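# Bridge three sticks across the blue disc using posts

## Task

Arrange all three sticks so that each stick's centre line, taken between its two ends, runs above the blue disc painted on the table. When finished, no stick may be in contact with the table, every post must still be standing close to its original spot, and the sticks must stay in place by themselves without any robot holding them. You may use any number of the arms. Finish by opening the grippers and moving the arms away.

## Robot and tools

Robots: three identical i2rt Big YAM arms named arm1, arm2 and arm3. Each has six revolute joints, a two-finger gripper and a wrist camera. The wrist camera rides on top of the hand and looks toward the fingertips when joints 1 and 6 are at 0 and the hand is level and pointing forward. The hand can reach about 1.0 m from the joint 1 axis. The joints move at different speeds, so the hand can take a wide, curved path between two postures.

Frame: there is one scene frame shared by everything. Its origin is on the floor and +z is up. The arm feet sit on the table top at about z=+0.72 m: arm1 at x=+0.62, y=+0.00, facing +180 deg; arm2 at x=-0.31, y=+0.54, facing -60 deg; arm3 at x=-0.31, y=-0.54, facing +60 deg. Headings are measured counter-clockwise from +x. "hand" means the point halfway between the fingertips. The hand's z axis runs along the fingers, and the fingers open and close along its y axis.

execute_actions: the argument "actions" is a list containing either one action or nothing. An action is an object keyed by arm name. Under each name there is a "joints" object with absolute targets, keyed by joint name, not offsets. Ranges and done-tolerances: joint1_rad -2.879 to 2.879 (±0.045), rotates the arm about its foot, positive is counter-clockwise seen from above, and 0 points the arm the way its foot faces. joint2_rad 0 to 3.141 (±0.14), the shoulder: 0 has the upper arm lying roughly flat pointing backward, and larger values raise it and then bring it forward. joint3_rad 0 to 3.019 (±0.09), the elbow: 0 folds the forearm back onto the upper arm, and larger values open it. joint4_rad -1.692 to 1.57 (±0.055), hand pitch, positive tilts the fingers up. joint5_rad -1.57 to 1.57 (±0.03), sideways hand swing, positive toward the arm's right. joint6_rad -2.094 to 2.094 (±0.035), hand roll, positive is clockwise when seen from behind the hand. gripper_m 0 to 0.093 (±0.003), the fingertip gap in metres. Each finger pad squeezes with at most roughly 50 to 62 N, less on some grippers. Example: {"arm1": {"joints": {"gripper_m": 0.05}}, "arm2": {"joints": {"joint1_rad": 0.3}}}. All motions in an action begin at once and may finish at different moments. Any joint or arm you leave out can still be driving toward an earlier target. An unknown key or an out-of-range number rejects the whole call, and nothing moves. The optional "cameras" list picks which images return, from arm1_cam_wrist, arm2_cam_wrist, arm3_cam_wrist, cam_high, cam_low or "all". Leaving it out, null or ["all"] gives every camera, and [] gives none. The "pictures" line lists the images in order. An empty actions list only reports state and images.

wait: "seconds" from 0 to 10. It commands nothing new and returns the same report as an empty action.

zoom_image: "camera" (one of the five names) and "region" [x0, y0, x1, y1] in pixels of that camera's most recent full image. The origin is the top-left corner, and the region can be at most 504 by 504 pixels. It returns a closer, more detailed view.

finished_scene: "scene" is the integer number of the scene you are ending. It is final, so call it only once the goal holds steadily. The result says whether the task was achieved.

Result lines: joint_status tells how each commanded motion of the last accepted action ended. "off_target" means the joint stopped short and may still be pressing. After "contact_stop" or "time_out", the joint holds where it stopped. The exception is a timed-out joint that keeps a target (at most 0.375, 0.375, 0.113, 0.225, 0.075, 0.3 rad from its position for joints 1 to 6) and keeps pressing; on_its_own names it. To relieve that pressure, command the joint to its reported position. "joint command not followed", usually with a "cause:" line, means a self- and inter-arm collision check withheld that arm's joint targets. Its gripper target still runs, and the affected joints read "not_followed". These targets may be retried with each later action until they become valid. on_its_own lists things you did not command, and its "held at" is the held target, not the actual position. A target very near the current position may produce no motion. Joints carrying a load slowly sag. If a stop is reported, the rest of that reply's motion, wait and finished_scene calls are skipped. Between calls the robots keep the last command.

Cameras: cam_high and cam_low are fixed in the room. The wrist cameras are 616x616 fisheye images, and the room cameras are 504x504 pinhole images with radial distortion. The calibration follows OpenCV conventions, with K, D and T_world_to_cam mapping the scene frame to the camera. The fixed cameras may be off by up to about 2.3 deg and 9 mm. Wrist-camera poses come from the joint readings and can carry larger errors. Results list any camera whose numbers have changed.

Motor heat: holding loads warms the motors. A MOTOR HOT line appears at 85 °C. At 100 °C the arm goes limp and falls, an OVER-TEMPERATURE FAULT is reported, and unfinished keys read "limit_stop_at_motor_heat"; send those targets again afterwards. Avoid prolonged hard pushing.

Avoid: the arms do not stop on contact and can press hard. Hard contact between two arms ends the run. The collision check may react late and ignores fingers, gripper housings and wrist cameras. Do not knock anything off or out of the work area, and do not drop, slam or let objects fall. Loose objects may occasionally get a brief push from outside.

Each tool is called after "Request:" by a JSON object that holds its "name" and its "arguments", one argument or row to a line.

## Session

Request:
{"name": "execute_actions", "arguments": {
  "actions": []
}}

Scene clock: 0.00 s.
Motor temperatures (°C, as the motors report them): arm1=[28 27 25 25 27 28] | arm2=[26 28 26 27 25 27] | arm3=[27 27 28 28 27 25]
arm1.joint_positions: joint1_rad=+0.246 joint2_rad=+0.465 joint3_rad=+1.368 joint4_rad=-1.179 joint5_rad=+0.034 joint6_rad=+0.314 gripper_m=+0.095
arm1.joint_status: not commanded
arm1.hand: x=+0.4470 y=-0.0482 z=+1.3836 quat_wxyz=(-0.163, -0.793, +0.020, +0.586) (m; scene frame)
arm2.joint_positions: joint1_rad=+0.421 joint2_rad=+0.448 joint3_rad=+1.424 joint4_rad=-1.301 joint5_rad=-0.247 joint6_rad=-0.055 gripper_m=+0.095
arm2.joint_status: not commanded
arm2.hand: x=-0.1647 y=+0.4708 z=+1.3438 quat_wxyz=(-0.576, -0.177, -0.791, +0.109) (m; scene frame)
arm3.joint_positions: joint1_rad=-0.311 joint2_rad=+0.478 joint3_rad=+1.460 joint4_rad=-1.454 joint5_rad=+0.164 joint6_rad=-0.366 gripper_m=+0.095
arm3.joint_status: not commanded
arm3.hand: x=-0.1845 y=-0.4593 z=+1.3810 quat_wxyz=(-0.525, +0.410, -0.745, -0.027) (m; scene frame)
pictures: arm1_cam_wrist, arm2_cam_wrist, arm3_cam_wrist, cam_high, cam_low
Images, in order (width x height): arm1_cam_wrist 616x616, arm2_cam_wrist 616x616, arm3_cam_wrist 616x616, cam_high 504x504, cam_low 504x504.

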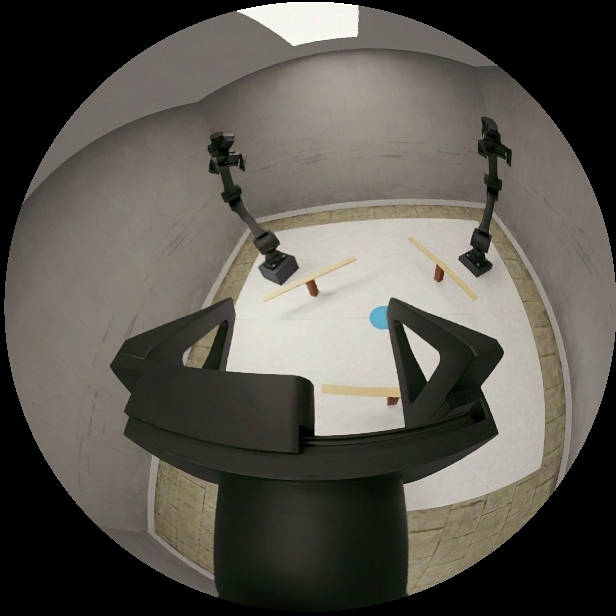

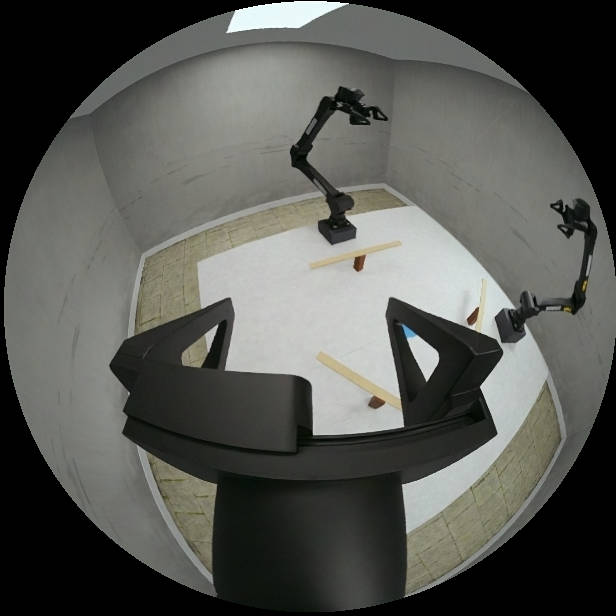

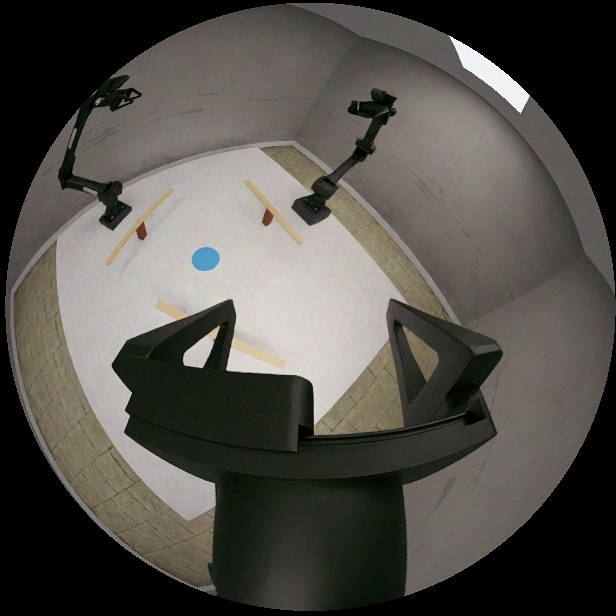

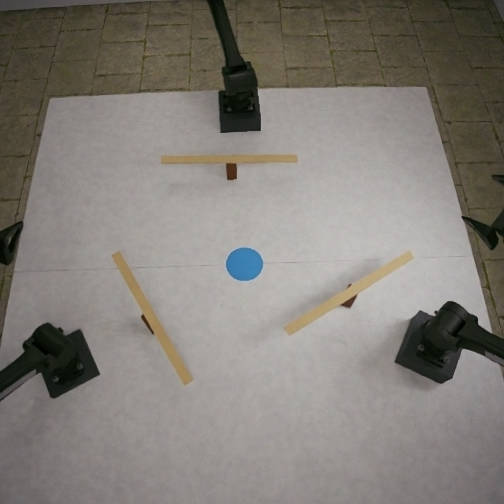

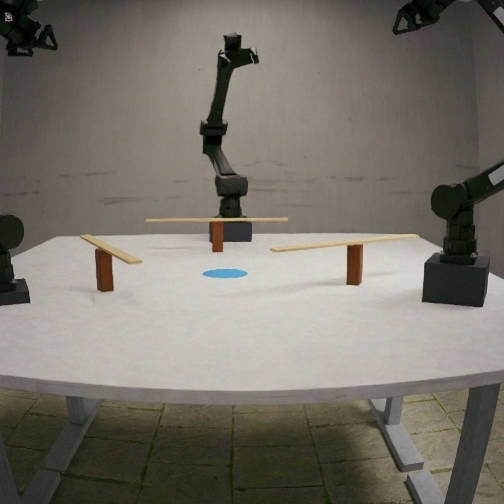

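Request:
{"name": "zoom_image", "arguments": {
  "camera": "cam_high",
  "region": [140, 130, 320, 310]
}}

Request:
{"name": "zoom_image", "arguments": {
  "camera": "cam_high",
  "region": [80, 230, 250, 400]
}}

Request:
{"name": "zoom_image", "arguments": {
  "camera": "cam_high",
  "region": [270, 220, 430, 380]
}}

Request:
{"name": "zoom_image", "arguments": {
  "camera": "cam_low",
  "region": [60, 200, 260, 310]
}}

Request:
{"name": "zoom_image", "arguments": {
  "camera": "cam_low",
  "region": [240, 200, 440, 310]
}}

Request:
{"name": "execute_actions", "arguments": {
  "actions": [
    {"arm1":{"joints":{"joint1_rad":0,"joint2_rad":1.0,"joint3_rad":0.9,"joint4_rad":-1.4,"joint5_rad":0,"joint6_rad":0}},"arm2":{"joints":{"joint1_rad":0,"joint2_rad":1.3,"joint3_rad":0.9,"joint4_rad":-1.1,"joint5_rad":0,"joint6_rad":0}},"arm3":{"joints":{"joint1_rad":0,"joint2_rad":1.0,"joint3_rad":0.6,"joint4_rad":-1.1,"joint5_rad":0,"joint6_rad":0}}}
  ]
}}

Region (140, 130, 320, 310) of cam_high's 504x504 image, scaled by 2.800, with more detail than that image has.

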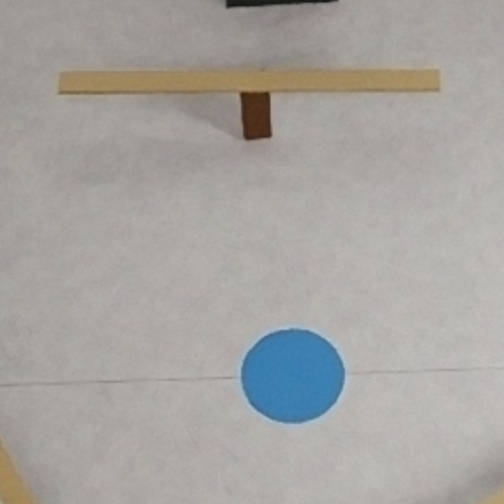

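Region (80, 230, 250, 400) of cam_high's 504x504 image, scaled by 2.965, with more detail than that image has.

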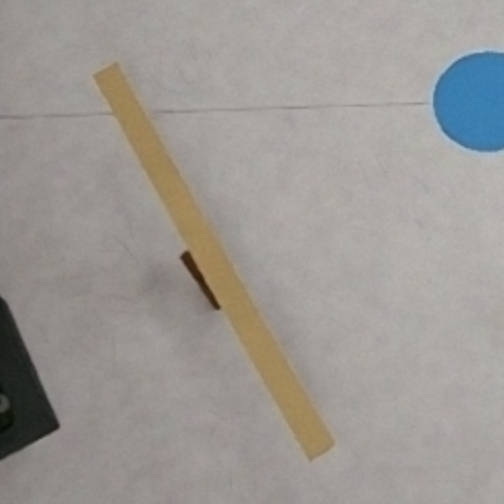

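Region (270, 220, 430, 380) of cam_high's 504x504 image, scaled by 3.150, with more detail than that image has.

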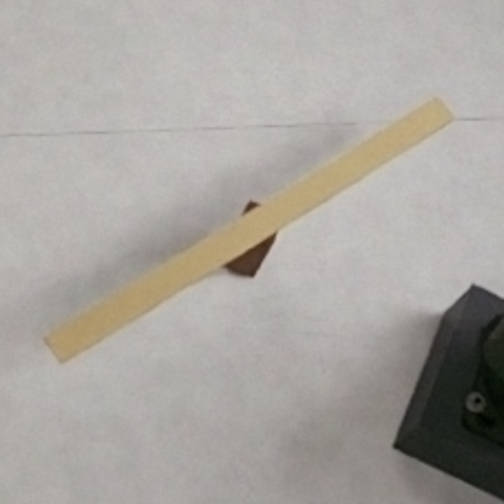

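Region (60, 200, 260, 310) of cam_low's 504x504 image, scaled by 2.520, with more detail than that image has; it fills the top 277 rows of this view, and the rest is white.

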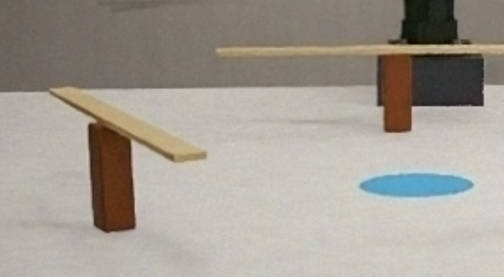

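Region (240, 200, 440, 310) of cam_low's 504x504 image, scaled by 2.520, with more detail than that image has; it fills the top 277 rows of this view, and the rest is white.

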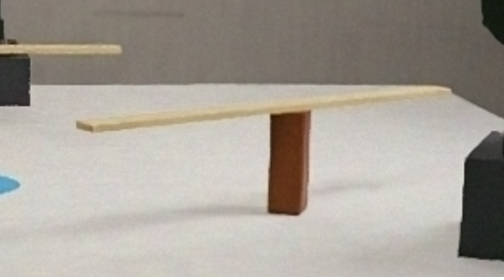

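Scene clock: 9.00 s.
Motor temperatures (°C, as the motors report them): arm1=[28 27 28 25 27 28] | arm2=[26 28 27 27 25 27] | arm3=[27 27 30 28 27 25]
arm1.joint_positions: joint1_rad=+0.003 joint2_rad=+1.008 joint3_rad=+0.877 joint4_rad=-1.391 joint5_rad=+0.002 joint6_rad=+0.009 gripper_m=+0.095
arm1.joint_status: all done
arm1.hand: x=+0.3551 y=-0.0108 z=+0.9826 quat_wxyz=(+0.002, -0.999, -0.016, +0.031) (m; scene frame)
arm2.joint_positions: joint1_rad=-0.001 joint2_rad=+1.278 joint3_rad=+0.893 joint4_rad=-1.102 joint5_rad=-0.002 joint6_rad=-0.011 gripper_m=+0.095
arm2.joint_status: all done
arm2.hand: x=-0.1474 y=+0.2236 z=+0.8712 quat_wxyz=(-0.034, -0.514, -0.857, +0.018) (m; scene frame)
arm3.joint_positions: joint1_rad=-0.008 joint2_rad=+1.015 joint3_rad=+0.595 joint4_rad=-1.113 joint5_rad=+0.002 joint6_rad=-0.009 gripper_m=+0.095
arm3.joint_status: all done
arm3.hand: x=-0.1895 y=-0.3320 z=+0.8957 quat_wxyz=(-0.018, +0.502, -0.865, -0.007) (m; scene frame)
pictures: arm1_cam_wrist, arm2_cam_wrist, arm3_cam_wrist, cam_high, cam_low
camera_calibration (this result's frames):
arm1_cam_wrist: T_world_to_cam=[[-0.0438373, 0.999039, -0.000104916, 0.0234006], [0.840201, 0.0369244, 0.541017, -0.827145], [0.540501, 0.0236286, -0.841012, 0.761641], [0, 0, 0, 1]] pos_world=[0.284326, -0.0108328, 1.08805]
arm2_cam_wrist: T_world_to_cam=[[-0.874738, -0.484589, -0.00277284, -0.0174527], [-0.413138, 0.742747, 0.526919, -0.68304], [-0.25328, 0.462062, -0.849911, 0.726553], [0, 0, 0, 1]] pos_world=[-0.113435, 0.163156, 0.977364]
arm3_cam_wrist: T_world_to_cam=[[0.870189, -0.492697, -0.00457743, 0.0051447], [-0.405135, -0.720766, 0.56246, -0.811112], [-0.280422, -0.487592, -0.826812, 0.647135], [0, 0, 0, 1]] pos_world=[-0.151616, -0.266549, 0.991301]
Images, in order (width x height): arm1_cam_wrist 616x616, arm2_cam_wrist 616x616, arm3_cam_wrist 616x616, cam_high 504x504, cam_low 504x504.

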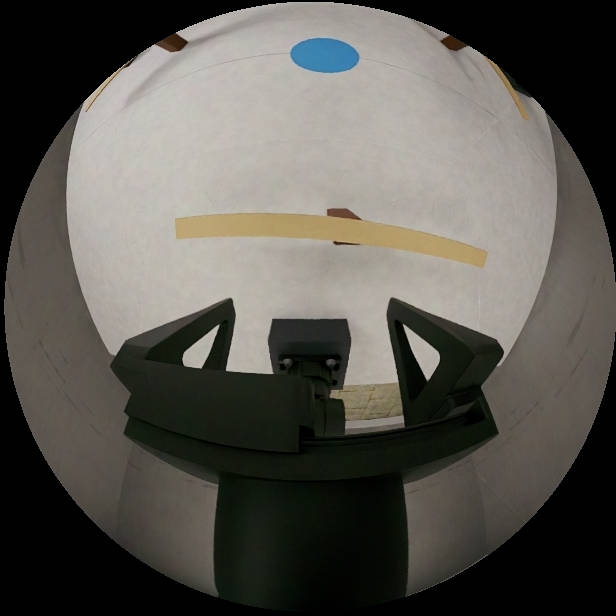

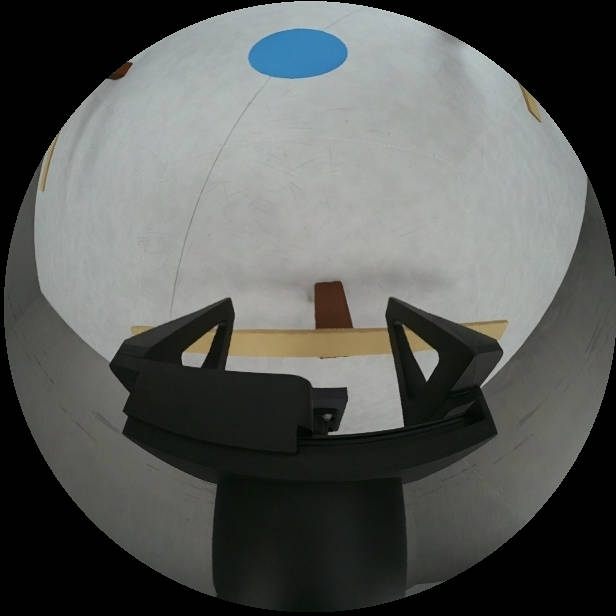

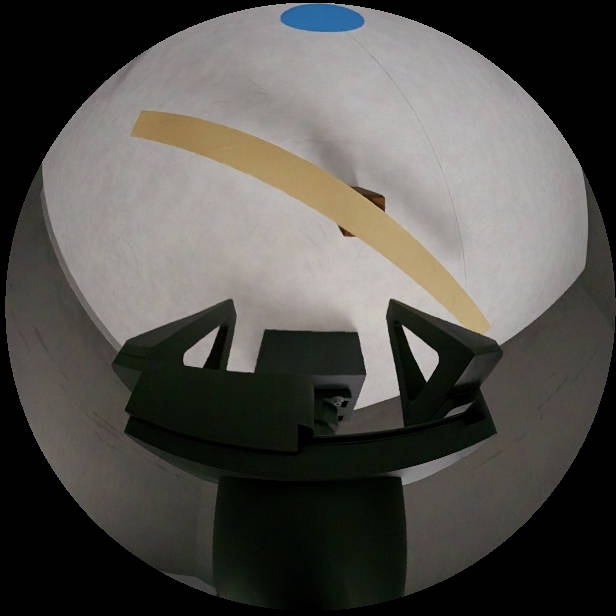

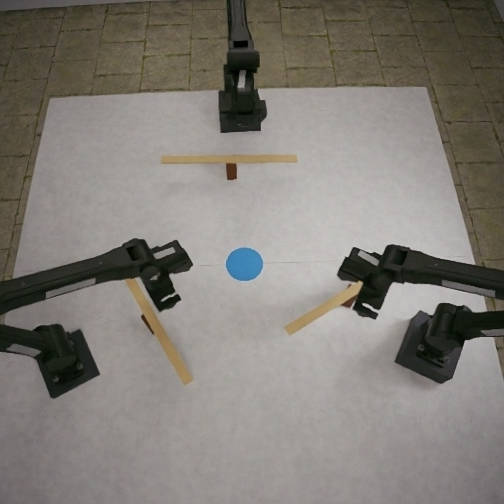

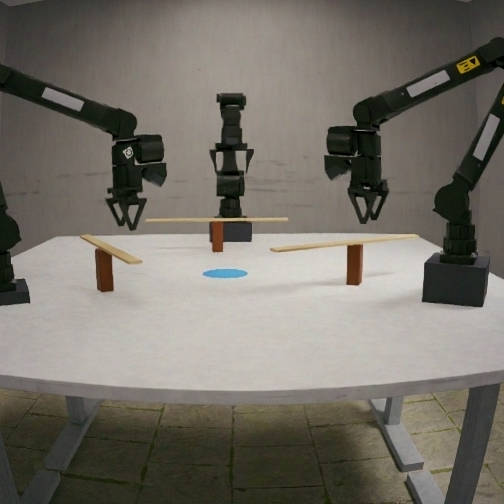

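Request:
{"name": "execute_actions", "arguments": {
  "actions": [
    {"arm1":{"joints":{"joint2_rad":1.25}},"arm2":{"joints":{"joint4_rad":-0.7}},"arm3":{"joints":{"joint3_rad":0.9}}}
  ],
  "cameras": []
}}

Scene clock: 23.93 s.
Motor temperatures (°C, as the motors report them): arm1=[28 27 31 25 27 28] | arm2=[26 28 29 27 25 27] | arm3=[27 27 32 28 27 25]
arm1.joint_positions: joint1_rad=+0.003 joint2_rad=+1.266 joint3_rad=+0.877 joint4_rad=-1.391 joint5_rad=+0.002 joint6_rad=+0.009 gripper_m=+0.095
arm1.joint_status: all done
arm1.hand: x=+0.3469 y=-0.0109 z=+0.9180 quat_wxyz=(+0.005, -0.995, -0.016, -0.098) (m; scene frame)
arm2.joint_positions: joint1_rad=-0.001 joint2_rad=+1.278 joint3_rad=+0.893 joint4_rad=-0.718 joint5_rad=-0.002 joint6_rad=-0.011 gripper_m=+0.095
arm2.joint_status: all done
arm2.hand: x=-0.1056 y=+0.1432 z=+0.8961 quat_wxyz=(-0.196, -0.500, -0.835, +0.118) (m; scene frame)
arm3.joint_positions: joint1_rad=-0.008 joint2_rad=+1.007 joint3_rad=+0.869 joint4_rad=-1.111 joint5_rad=+0.002 joint6_rad=-0.009 gripper_m=+0.095
arm3.joint_status: all done
arm3.hand: x=-0.1418 y=-0.2497 z=+1.0100 quat_wxyz=(-0.141, +0.495, -0.854, -0.077) (m; scene frame)
pictures: none
No camera images: the call's "cameras" was empty. Leave "cameras" out to get every camera's image.

Request:
{"name": "execute_actions", "arguments": {
  "actions": [
    {"arm1":{"joints":{"joint1_rad":-0.386,"joint2_rad":1.245,"joint3_rad":0.765,"joint4_rad":-1.078,"joint6_rad":-1.9}},"arm2":{"joints":{"joint1_rad":-0.306,"joint2_rad":1.2,"joint3_rad":0.84,"joint4_rad":-1.193,"joint6_rad":-1.91}},"arm3":{"joints":{"joint1_rad":-0.367,"joint2_rad":1.145,"joint3_rad":0.625,"joint4_rad":-1.031,"joint6_rad":-1.39}}}
  ]
}}

Scene clock: 61.97 s.
Motor temperatures (°C, as the motors report them): arm1=[28 28 32 25 27 28] | arm2=[26 28 32 27 25 27] | arm3=[27 27 37 28 27 25]
arm1.joint_positions: joint1_rad=-0.387 joint2_rad=+1.255 joint3_rad=+0.755 joint4_rad=-1.092 joint5_rad=+0.001 joint6_rad=-1.890 gripper_m=+0.095
arm1.joint_status: all done
arm1.hand: x=+0.3406 y=+0.1026 z=+0.8744 quat_wxyz=(-0.003, -0.718, -0.696, -0.001) (m; scene frame)
arm2.joint_positions: joint1_rad=-0.312 joint2_rad=+1.201 joint3_rad=+0.851 joint4_rad=-1.180 joint5_rad=+0.000 joint6_rad=-1.898 gripper_m=+0.095
arm2.joint_status: all done
arm2.hand: x=-0.2570 y=+0.2231 z=+0.8787 quat_wxyz=(+0.001, +0.245, -0.969, +0.017) (m; scene frame)
arm3.joint_positions: joint1_rad=-0.359 joint2_rad=+1.157 joint3_rad=+0.610 joint4_rad=-1.041 joint5_rad=+0.000 joint6_rad=-1.382 gripper_m=+0.095
arm3.joint_status: all done
arm3.hand: x=-0.1142 y=-0.3757 z=+0.8695 quat_wxyz=(+0.008, +0.860, -0.510, -0.001) (m; scene frame)
pictures: arm1_cam_wrist, arm2_cam_wrist, arm3_cam_wrist, cam_high, cam_low
camera_calibration (this result's frames):
arm1_cam_wrist: T_world_to_cam=[[-0.99976, 0.0179964, -0.0124743, 0.346496], [0.00718183, 0.80766, 0.589605, -0.598448], [0.0206858, 0.589374, -0.807595, 0.765598], [0, 0, 0, 1]] pos_world=[0.334874, 0.0258829, 0.975463]
arm2_cam_wrist: T_world_to_cam=[[0.488523, -0.87192, 0.0331692, 0.291618], [-0.708004, -0.373893, 0.599111, -0.622021], [-0.509975, -0.316164, -0.799979, 0.769158], [0, 0, 0, 1]] pos_world=[-0.190604, 0.264878, 0.978297]
arm3_cam_wrist: T_world_to_cam=[[0.874786, 0.483859, -0.0251056, 0.303166], [0.401134, -0.694215, 0.597627, -0.725886], [0.271739, -0.532866, -0.801381, 0.64916], [0, 0, 0, 1]] pos_world=[-0.15043, -0.304695, 0.961645]
Images, in order (width x height): arm1_cam_wrist 616x616, arm2_cam_wrist 616x616, arm3_cam_wrist 616x616, cam_high 504x504, cam_low 504x504.

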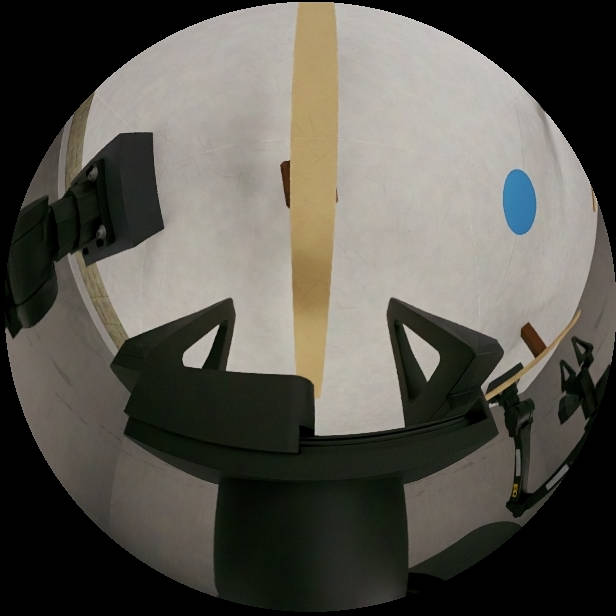

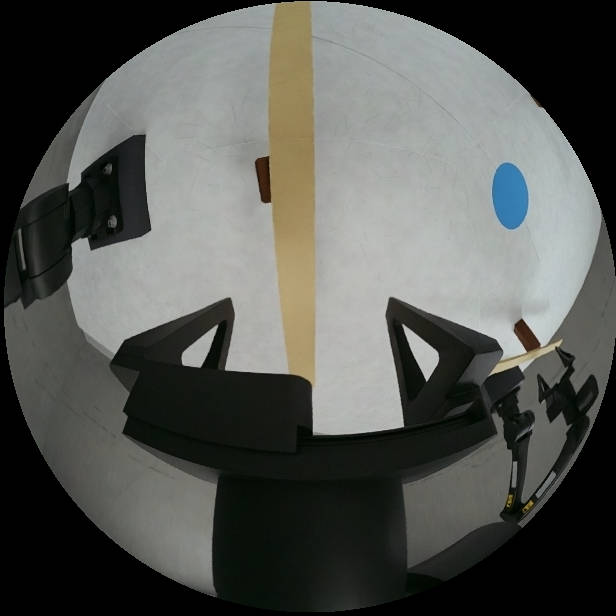

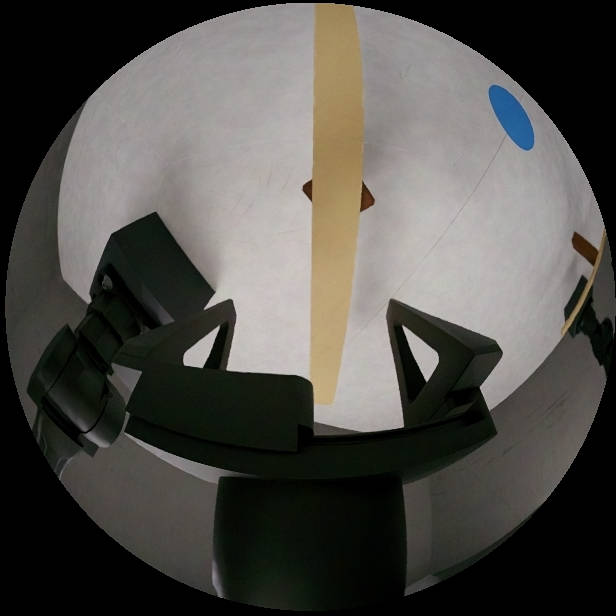

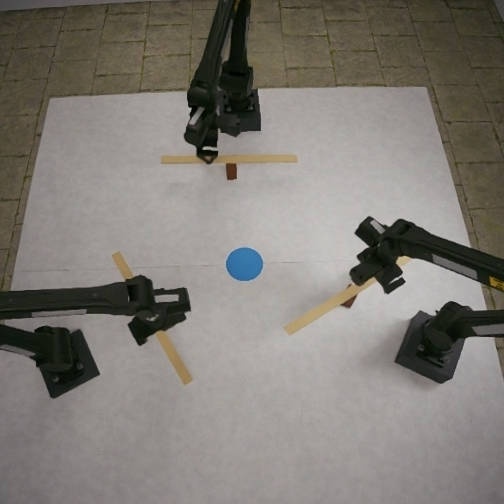

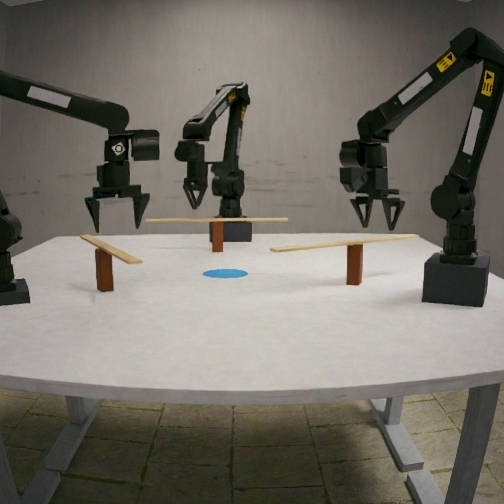

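Request:
{"name": "execute_actions", "arguments": {
  "actions": [
    {"arm1":{"joints":{"joint2_rad":1.361,"joint3_rad":0.668,"joint4_rad":-0.854,"joint6_rad":-1.91}},"arm2":{"joints":{"joint2_rad":1.3,"joint3_rad":0.715,"joint4_rad":-0.982,"joint6_rad":-1.925}},"arm3":{"joints":{"joint1_rad":-0.405,"joint2_rad":1.315,"joint3_rad":0.56,"joint4_rad":-0.78,"joint6_rad":-1.43}}}
  ]
}}

Scene clock: 69.87 s.
Motor temperatures (°C, as the motors report them): arm1=[28 28 32 25 27 28] | arm2=[26 28 31 27 25 27] | arm3=[27 27 36 28 27 25]
arm1.joint_positions: joint1_rad=-0.387 joint2_rad=+1.374 joint3_rad=+0.656 joint4_rad=-0.868 joint5_rad=+0.001 joint6_rad=-1.901 gripper_m=+0.095
arm1.joint_status: all done
arm1.hand: x=+0.3399 y=+0.1028 z=+0.8099 quat_wxyz=(+0.000, -0.714, -0.700, +0.000) (m; scene frame)
arm2.joint_positions: joint1_rad=-0.312 joint2_rad=+1.302 joint3_rad=+0.717 joint4_rad=-0.995 joint5_rad=+0.000 joint6_rad=-1.913 gripper_m=+0.095
arm2.joint_status: all done
arm2.hand: x=-0.2595 y=+0.2380 z=+0.8039 quat_wxyz=(-0.001, +0.253, -0.967, -0.008) (m; scene frame)
arm3.joint_positions: joint1_rad=-0.394 joint2_rad=+1.317 joint3_rad=+0.556 joint4_rad=-0.797 joint5_rad=+0.000 joint6_rad=-1.421 gripper_m=+0.095
arm3.joint_status: all done
arm3.hand: x=-0.0937 y=-0.3714 z=+0.8143 quat_wxyz=(-0.006, +0.861, -0.508, +0.004) (m; scene frame)
pictures: arm1_cam_wrist, arm2_cam_wrist, arm3_cam_wrist, cam_high, cam_low
camera_calibration (this result's frames):
arm1_cam_wrist: T_world_to_cam=[[-0.999952, 0.00773143, -0.00597339, 0.340867], [0.00270136, 0.806341, 0.591445, -0.560374], [0.0093893, 0.591401, -0.806323, 0.716085], [0, 0, 0, 1]] pos_world=[0.335641, 0.0257241, 0.910863]
arm2_cam_wrist: T_world_to_cam=[[0.501887, -0.864805, -0.0148822, 0.348685], [-0.696809, -0.414465, 0.585386, -0.549807], [-0.512413, -0.283428, -0.810618, 0.712882], [0, 0, 0, 1]] pos_world=[-0.192821, 0.27572, 0.904913]
arm3_cam_wrist: T_world_to_cam=[[0.872763, 0.48812, 0.00495341, 0.258773], [0.390207, -0.70372, 0.593731, -0.699505], [0.293298, -0.516254, -0.804648, 0.612529], [0, 0, 0, 1]] pos_world=[-0.132549, -0.302347, 0.906906]
Images, in order (width x height): arm1_cam_wrist 616x616, arm2_cam_wrist 616x616, arm3_cam_wrist 616x616, cam_high 504x504, cam_low 504x504.

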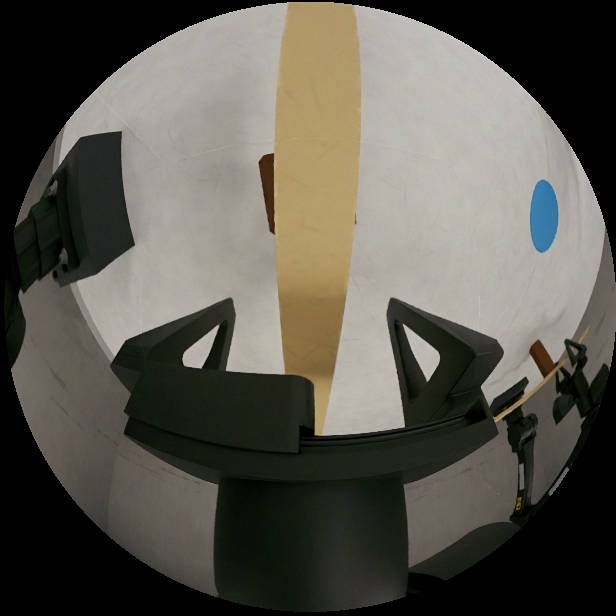

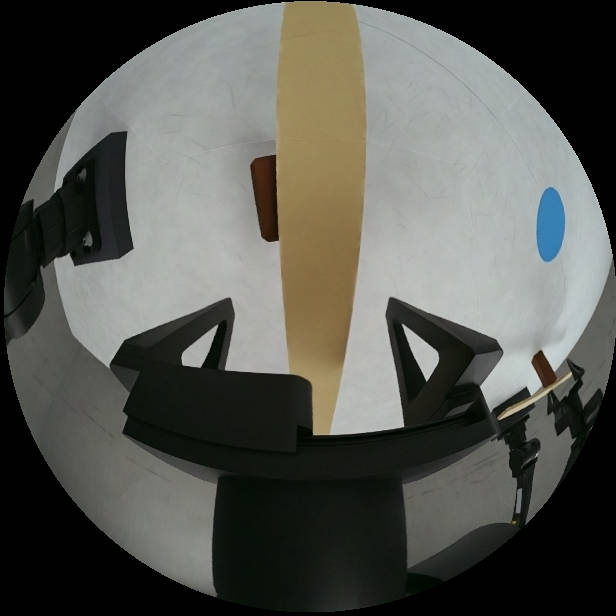

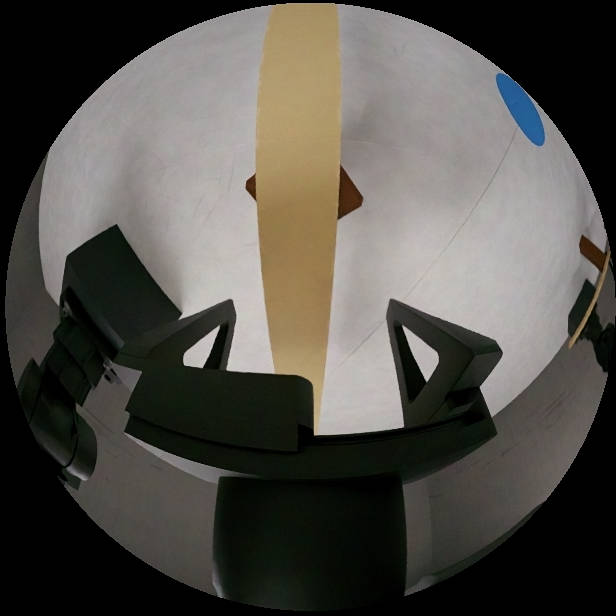

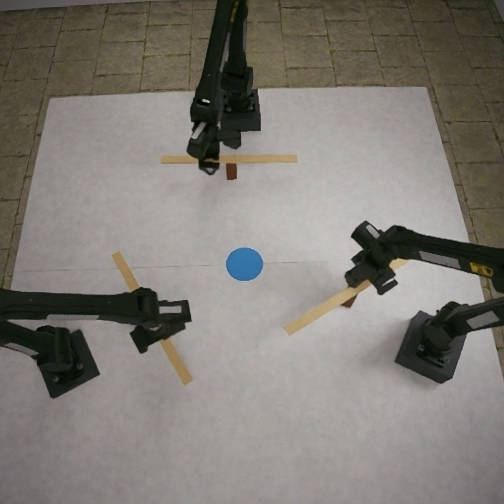

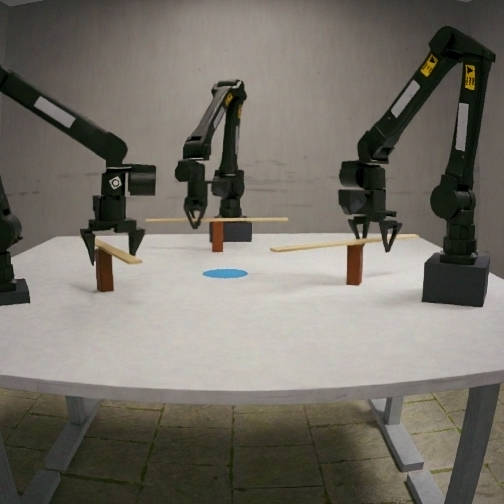

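Request:
{"name": "execute_actions", "arguments": {
  "actions": [
    {"arm1":{"joints":{"gripper_m":0.02}},"arm2":{"joints":{"gripper_m":0.02}},"arm3":{"joints":{"gripper_m":0.02}}}
  ],
  "cameras": ["cam_high"]
}}

Request:
{"name": "execute_actions", "arguments": {
  "actions": [
    {"arm1":{"joints":{"joint2_rad":1.235,"joint3_rad":0.775,"joint4_rad":-1.09}},"arm2":{"joints":{"joint2_rad":1.2,"joint3_rad":0.85,"joint4_rad":-1.205}},"arm3":{"joints":{"joint2_rad":1.17,"joint3_rad":0.67,"joint4_rad":-1.05}}}
  ],
  "cameras": ["cam_high","cam_low"]
}}

Scene clock: 74.97 s.
Motor temperatures (°C, as the motors report them): arm1=[28 28 31 25 27 28] | arm2=[26 28 31 27 25 27] | arm3=[27 27 35 28 27 26]
arm1.joint_positions: joint1_rad=-0.387 joint2_rad=+1.374 joint3_rad=+0.656 joint4_rad=-0.867 joint5_rad=+0.001 joint6_rad=-1.904 gripper_m=+0.027
arm1.joint_status: gripper_m off_target (ended at +0.027, target +0.020)
arm1.hand: x=+0.3398 y=+0.1028 z=+0.8099 quat_wxyz=(+0.000, -0.713, -0.701, +0.001) (m; scene frame)
arm2.joint_positions: joint1_rad=-0.312 joint2_rad=+1.302 joint3_rad=+0.717 joint4_rad=-0.994 joint5_rad=+0.000 joint6_rad=-1.916 gripper_m=+0.027
arm2.joint_status: gripper_m off_target (ended at +0.027, target +0.020)
arm2.hand: x=-0.2596 y=+0.2378 z=+0.8039 quat_wxyz=(-0.001, +0.254, -0.967, -0.008) (m; scene frame)
arm3.joint_positions: joint1_rad=-0.394 joint2_rad=+1.317 joint3_rad=+0.556 joint4_rad=-0.796 joint5_rad=+0.000 joint6_rad=-1.423 gripper_m=+0.027
arm3.joint_status: gripper_m off_target (ended at +0.027, target +0.020)
arm3.hand: x=-0.0935 y=-0.3713 z=+0.8143 quat_wxyz=(-0.007, +0.862, -0.507, +0.004) (m; scene frame)
pictures: cam_high
Images, in order (width x height): cam_high 504x504.

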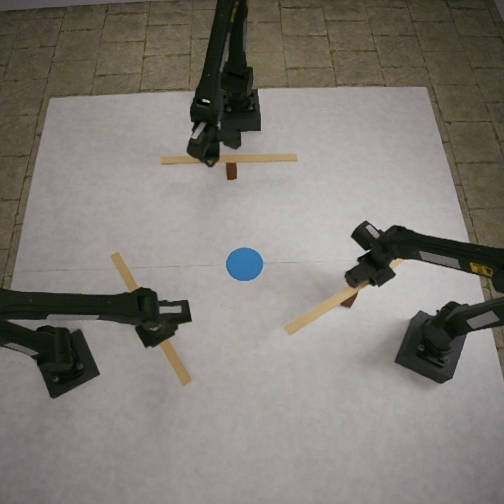

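Scene clock: 76.00 s.
Motor temperatures (°C, as the motors report them): arm1=[28 28 32 25 27 28] | arm2=[26 28 31 27 25 27] | arm3=[27 27 35 28 27 25]
arm1.joint_positions: joint1_rad=-0.387 joint2_rad=+1.231 joint3_rad=+0.743 joint4_rad=-1.078 joint5_rad=+0.001 joint6_rad=-1.904 gripper_m=+0.027
arm1.joint_status: all done
arm1.hand: x=+0.3414 y=+0.1023 z=+0.8770 quat_wxyz=(+0.008, -0.713, -0.701, +0.004) (m; scene frame)
arm2.joint_positions: joint1_rad=-0.312 joint2_rad=+1.192 joint3_rad=+0.822 joint4_rad=-1.192 joint5_rad=+0.000 joint6_rad=-1.916 gripper_m=+0.027
arm2.joint_status: all done
arm2.hand: x=-0.2595 y=+0.2371 z=+0.8705 quat_wxyz=(+0.000, +0.254, -0.967, +0.001) (m; scene frame)
arm3.joint_positions: joint1_rad=-0.394 joint2_rad=+1.167 joint3_rad=+0.643 joint4_rad=-1.035 joint5_rad=+0.000 joint6_rad=-1.423 gripper_m=+0.027
arm3.joint_status: all done
arm3.hand: x=-0.0964 y=-0.3733 z=+0.8778 quat_wxyz=(-0.006, +0.862, -0.507, +0.004) (m; scene frame)
pictures: cam_high, cam_low
Images, in order (width x height): cam_high 504x504, cam_low 504x504.

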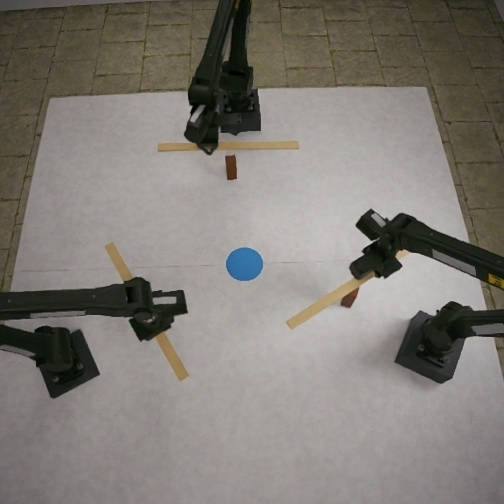

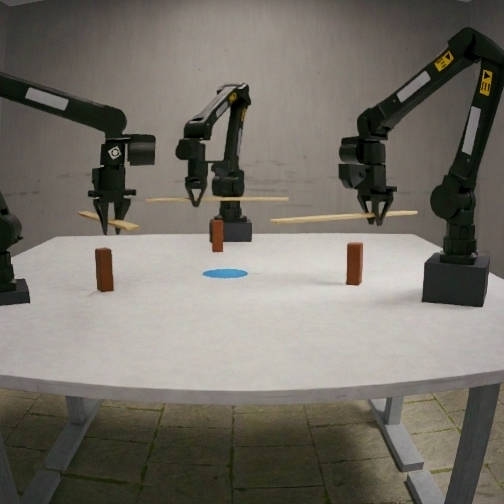

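Request:
{"name": "execute_actions", "arguments": {
  "actions": [
    {"arm1":{"joints":{"joint6_rad":-0.55}},"arm2":{"joints":{"joint6_rad":-0.55}},"arm3":{"joints":{"joint6_rad":-0.6}}}
  ],
  "cameras": ["cam_high"]
}}

Request:
{"name": "execute_actions", "arguments": {
  "actions": [
    {"arm1":{"joints":{"joint1_rad":-0.1,"joint2_rad":1.268,"joint3_rad":0.738,"joint4_rad":-0.825,"joint6_rad":-0.277}},"arm2":{"joints":{"joint1_rad":-0.028,"joint2_rad":1.195,"joint3_rad":0.775,"joint4_rad":-0.933,"joint6_rad":-0.286}},"arm3":{"joints":{"joint1_rad":-0.082,"joint2_rad":1.292,"joint3_rad":0.735,"joint4_rad":-0.767,"joint6_rad":-0.318}}}
  ]
}}

Scene clock: 94.07 s.
Motor temperatures (°C, as the motors report them): arm1=[28 28 33 25 27 28] | arm2=[26 28 33 27 25 27] | arm3=[27 27 36 28 27 25]
arm1.joint_positions: joint1_rad=-0.387 joint2_rad=+1.231 joint3_rad=+0.743 joint4_rad=-1.078 joint5_rad=+0.001 joint6_rad=-0.560 gripper_m=+0.027
arm1.joint_status: all done
arm1.hand: x=+0.3414 y=+0.1023 z=+0.8770 quat_wxyz=(+0.004, -0.994, -0.105, +0.009) (m; scene frame)
arm2.joint_positions: joint1_rad=-0.312 joint2_rad=+1.192 joint3_rad=+0.822 joint4_rad=-1.192 joint5_rad=+0.000 joint6_rad=-0.563 gripper_m=+0.027
arm2.joint_status: all done
arm2.hand: x=-0.2595 y=+0.2371 z=+0.8705 quat_wxyz=(-0.001, -0.408, -0.913, +0.001) (m; scene frame)
arm3.joint_positions: joint1_rad=-0.394 joint2_rad=+1.167 joint3_rad=+0.643 joint4_rad=-1.035 joint5_rad=+0.000 joint6_rad=-0.609 gripper_m=+0.027
arm3.joint_status: all done
arm3.hand: x=-0.0964 y=-0.3733 z=+0.8778 quat_wxyz=(-0.007, +0.591, -0.807, +0.001) (m; scene frame)
pictures: cam_high
Images, in order (width x height): cam_high 504x504.

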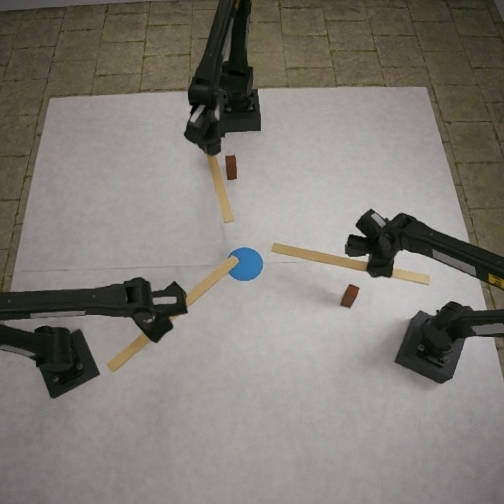

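Scene clock: 95.37 s.
Motor temperatures (°C, as the motors report them): arm1=[28 28 33 25 27 28] | arm2=[26 28 33 27 25 27] | arm3=[27 27 36 28 27 25]
arm1.joint_positions: joint1_rad=-0.095 joint2_rad=+1.269 joint3_rad=+0.731 joint4_rad=-0.843 joint5_rad=+0.001 joint6_rad=-0.288 gripper_m=+0.027
arm1.joint_status: all done
arm1.hand: x=+0.2733 y=+0.0202 z=+0.8675 quat_wxyz=(+0.019, -0.988, -0.115, +0.100) (m; scene frame)
arm2.joint_positions: joint1_rad=-0.023 joint2_rad=+1.192 joint3_rad=+0.782 joint4_rad=-0.950 joint5_rad=+0.001 joint6_rad=-0.299 gripper_m=+0.027
arm2.joint_status: all done
arm2.hand: x=-0.1574 y=+0.2251 z=+0.8614 quat_wxyz=(-0.078, -0.394, -0.913, +0.065) (m; scene frame)
arm3.joint_positions: joint1_rad=-0.084 joint2_rad=+1.291 joint3_rad=+0.695 joint4_rad=-0.788 joint5_rad=+0.001 joint6_rad=-0.327 gripper_m=+0.027
arm3.joint_status: all done
arm3.hand: x=-0.1137 y=-0.2541 z=+0.8662 quat_wxyz=(-0.089, +0.600, -0.795, -0.028) (m; scene frame)
pictures: arm1_cam_wrist, arm2_cam_wrist, arm3_cam_wrist, cam_high, cam_low
camera_calibration (this result's frames):
arm1_cam_wrist: T_world_to_cam=[[-0.235328, 0.970247, 0.05694, -0.00774401], [0.885101, 0.189737, 0.424967, -0.611951], [0.401519, 0.150404, -0.903416, 0.797951], [0, 0, 0, 1]] pos_world=[0.219424, 0.00360804, 0.981381]
arm2_cam_wrist: T_world_to_cam=[[-0.720526, -0.690807, 0.0602299, -0.00911681], [-0.608217, 0.671313, 0.42357, -0.608772], [-0.333038, 0.268561, -0.903859, 0.79243], [0, 0, 0, 1]] pos_world=[-0.112924, 0.189563, 0.974651]
arm3_cam_wrist: T_world_to_cam=[[0.960362, -0.273425, 0.0542521, -0.00754021], [-0.268586, -0.855548, 0.442606, -0.622559], [-0.0746041, -0.439633, -0.895074, 0.776674], [0, 0, 0, 1]] pos_world=[-0.102026, -0.193239, 0.971137]
Images, in order (width x height): arm1_cam_wrist 616x616, arm2_cam_wrist 616x616, arm3_cam_wrist 616x616, cam_high 504x504, cam_low 504x504.

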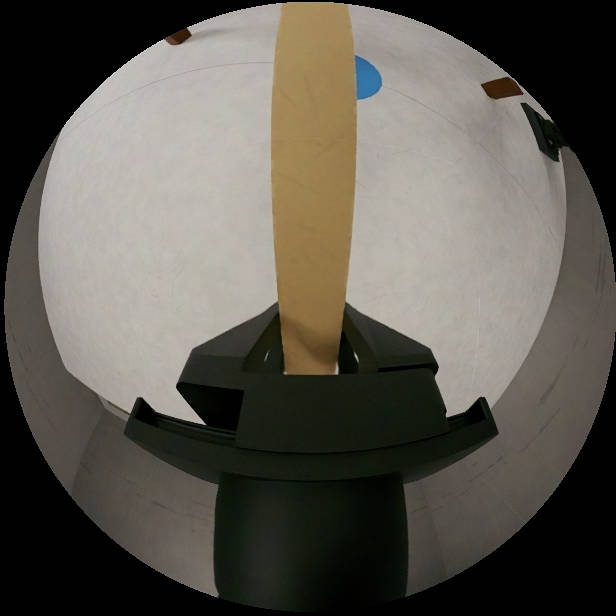

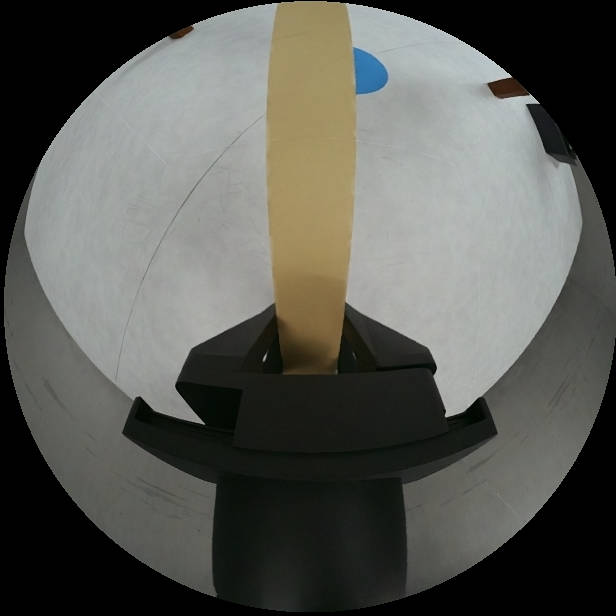

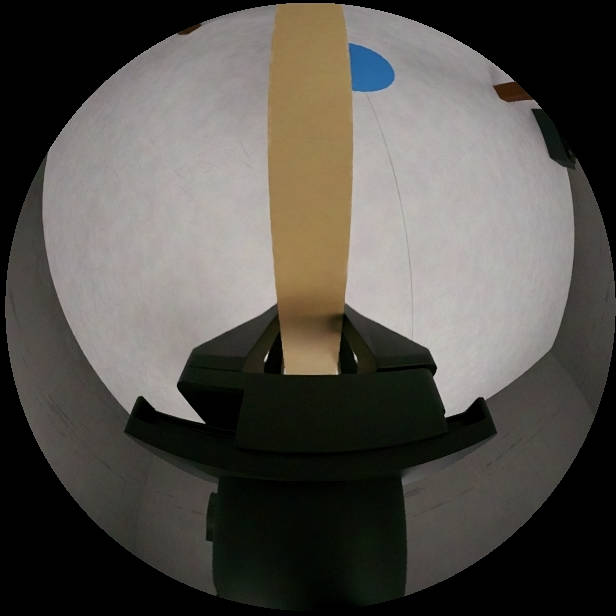

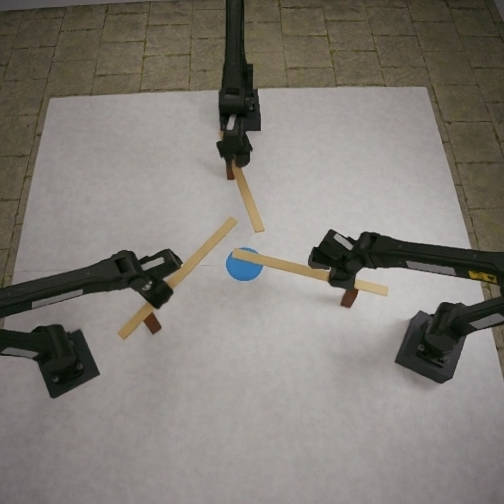

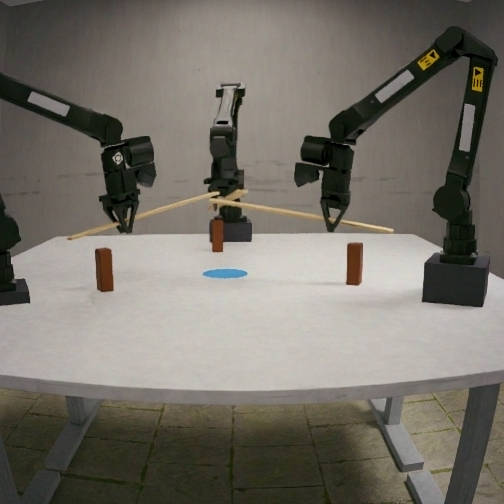

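Request:
{"name": "execute_actions", "arguments": {
  "actions": [
    {"arm1":{"joints":{"joint3_rad":0.79,"joint4_rad":-0.745,"joint6_rad":-0.25}},"arm2":{"joints":{"joint3_rad":0.835,"joint4_rad":-0.845,"joint6_rad":-0.26}},"arm3":{"joints":{"joint3_rad":0.775,"joint4_rad":-0.692,"joint6_rad":-0.285}}}
  ],
  "cameras": ["cam_high","cam_low"]
}}

Scene clock: 106.07 s.
Motor temperatures (°C, as the motors report them): arm1=[28 28 33 25 27 28] | arm2=[26 28 33 27 25 27] | arm3=[27 27 37 28 27 26]
arm1.joint_positions: joint1_rad=-0.095 joint2_rad=+1.269 joint3_rad=+0.737 joint4_rad=-0.764 joint5_rad=+0.001 joint6_rad=-0.260 gripper_m=+0.027
arm1.joint_status: all done
arm1.hand: x=+0.2517 y=+0.0214 z=+0.8748 quat_wxyz=(+0.024, -0.984, -0.101, +0.142) (m; scene frame)
arm2.joint_positions: joint1_rad=-0.023 joint2_rad=+1.192 joint3_rad=+0.782 joint4_rad=-0.863 joint5_rad=+0.001 joint6_rad=-0.273 gripper_m=+0.027
arm2.joint_status: all done
arm2.hand: x=-0.1483 y=+0.2065 z=+0.8666 quat_wxyz=(-0.112, -0.404, -0.903, +0.092) (m; scene frame)
arm3.joint_positions: joint1_rad=-0.084 joint2_rad=+1.291 joint3_rad=+0.735 joint4_rad=-0.711 joint5_rad=+0.001 joint6_rad=-0.294 gripper_m=+0.027
arm3.joint_status: all done
arm3.hand: x=-0.0934 y=-0.2245 z=+0.8858 quat_wxyz=(-0.143, +0.582, -0.799, -0.048) (m; scene frame)
pictures: cam_high, cam_low
Images, in order (width x height): cam_high 504x504, cam_low 504x504.

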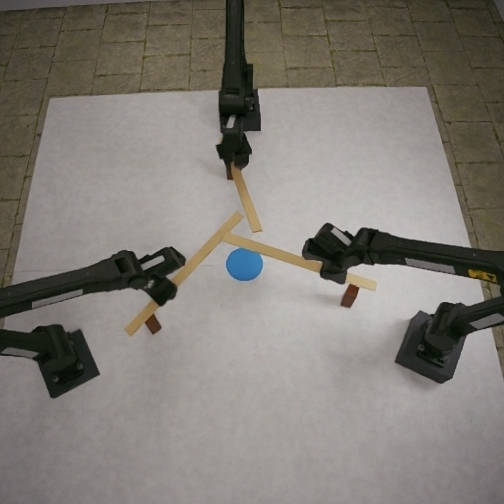

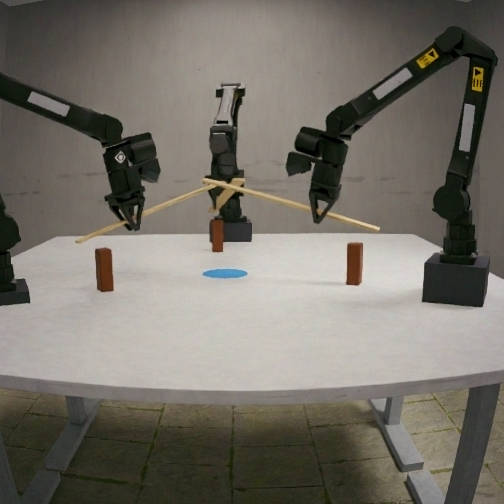

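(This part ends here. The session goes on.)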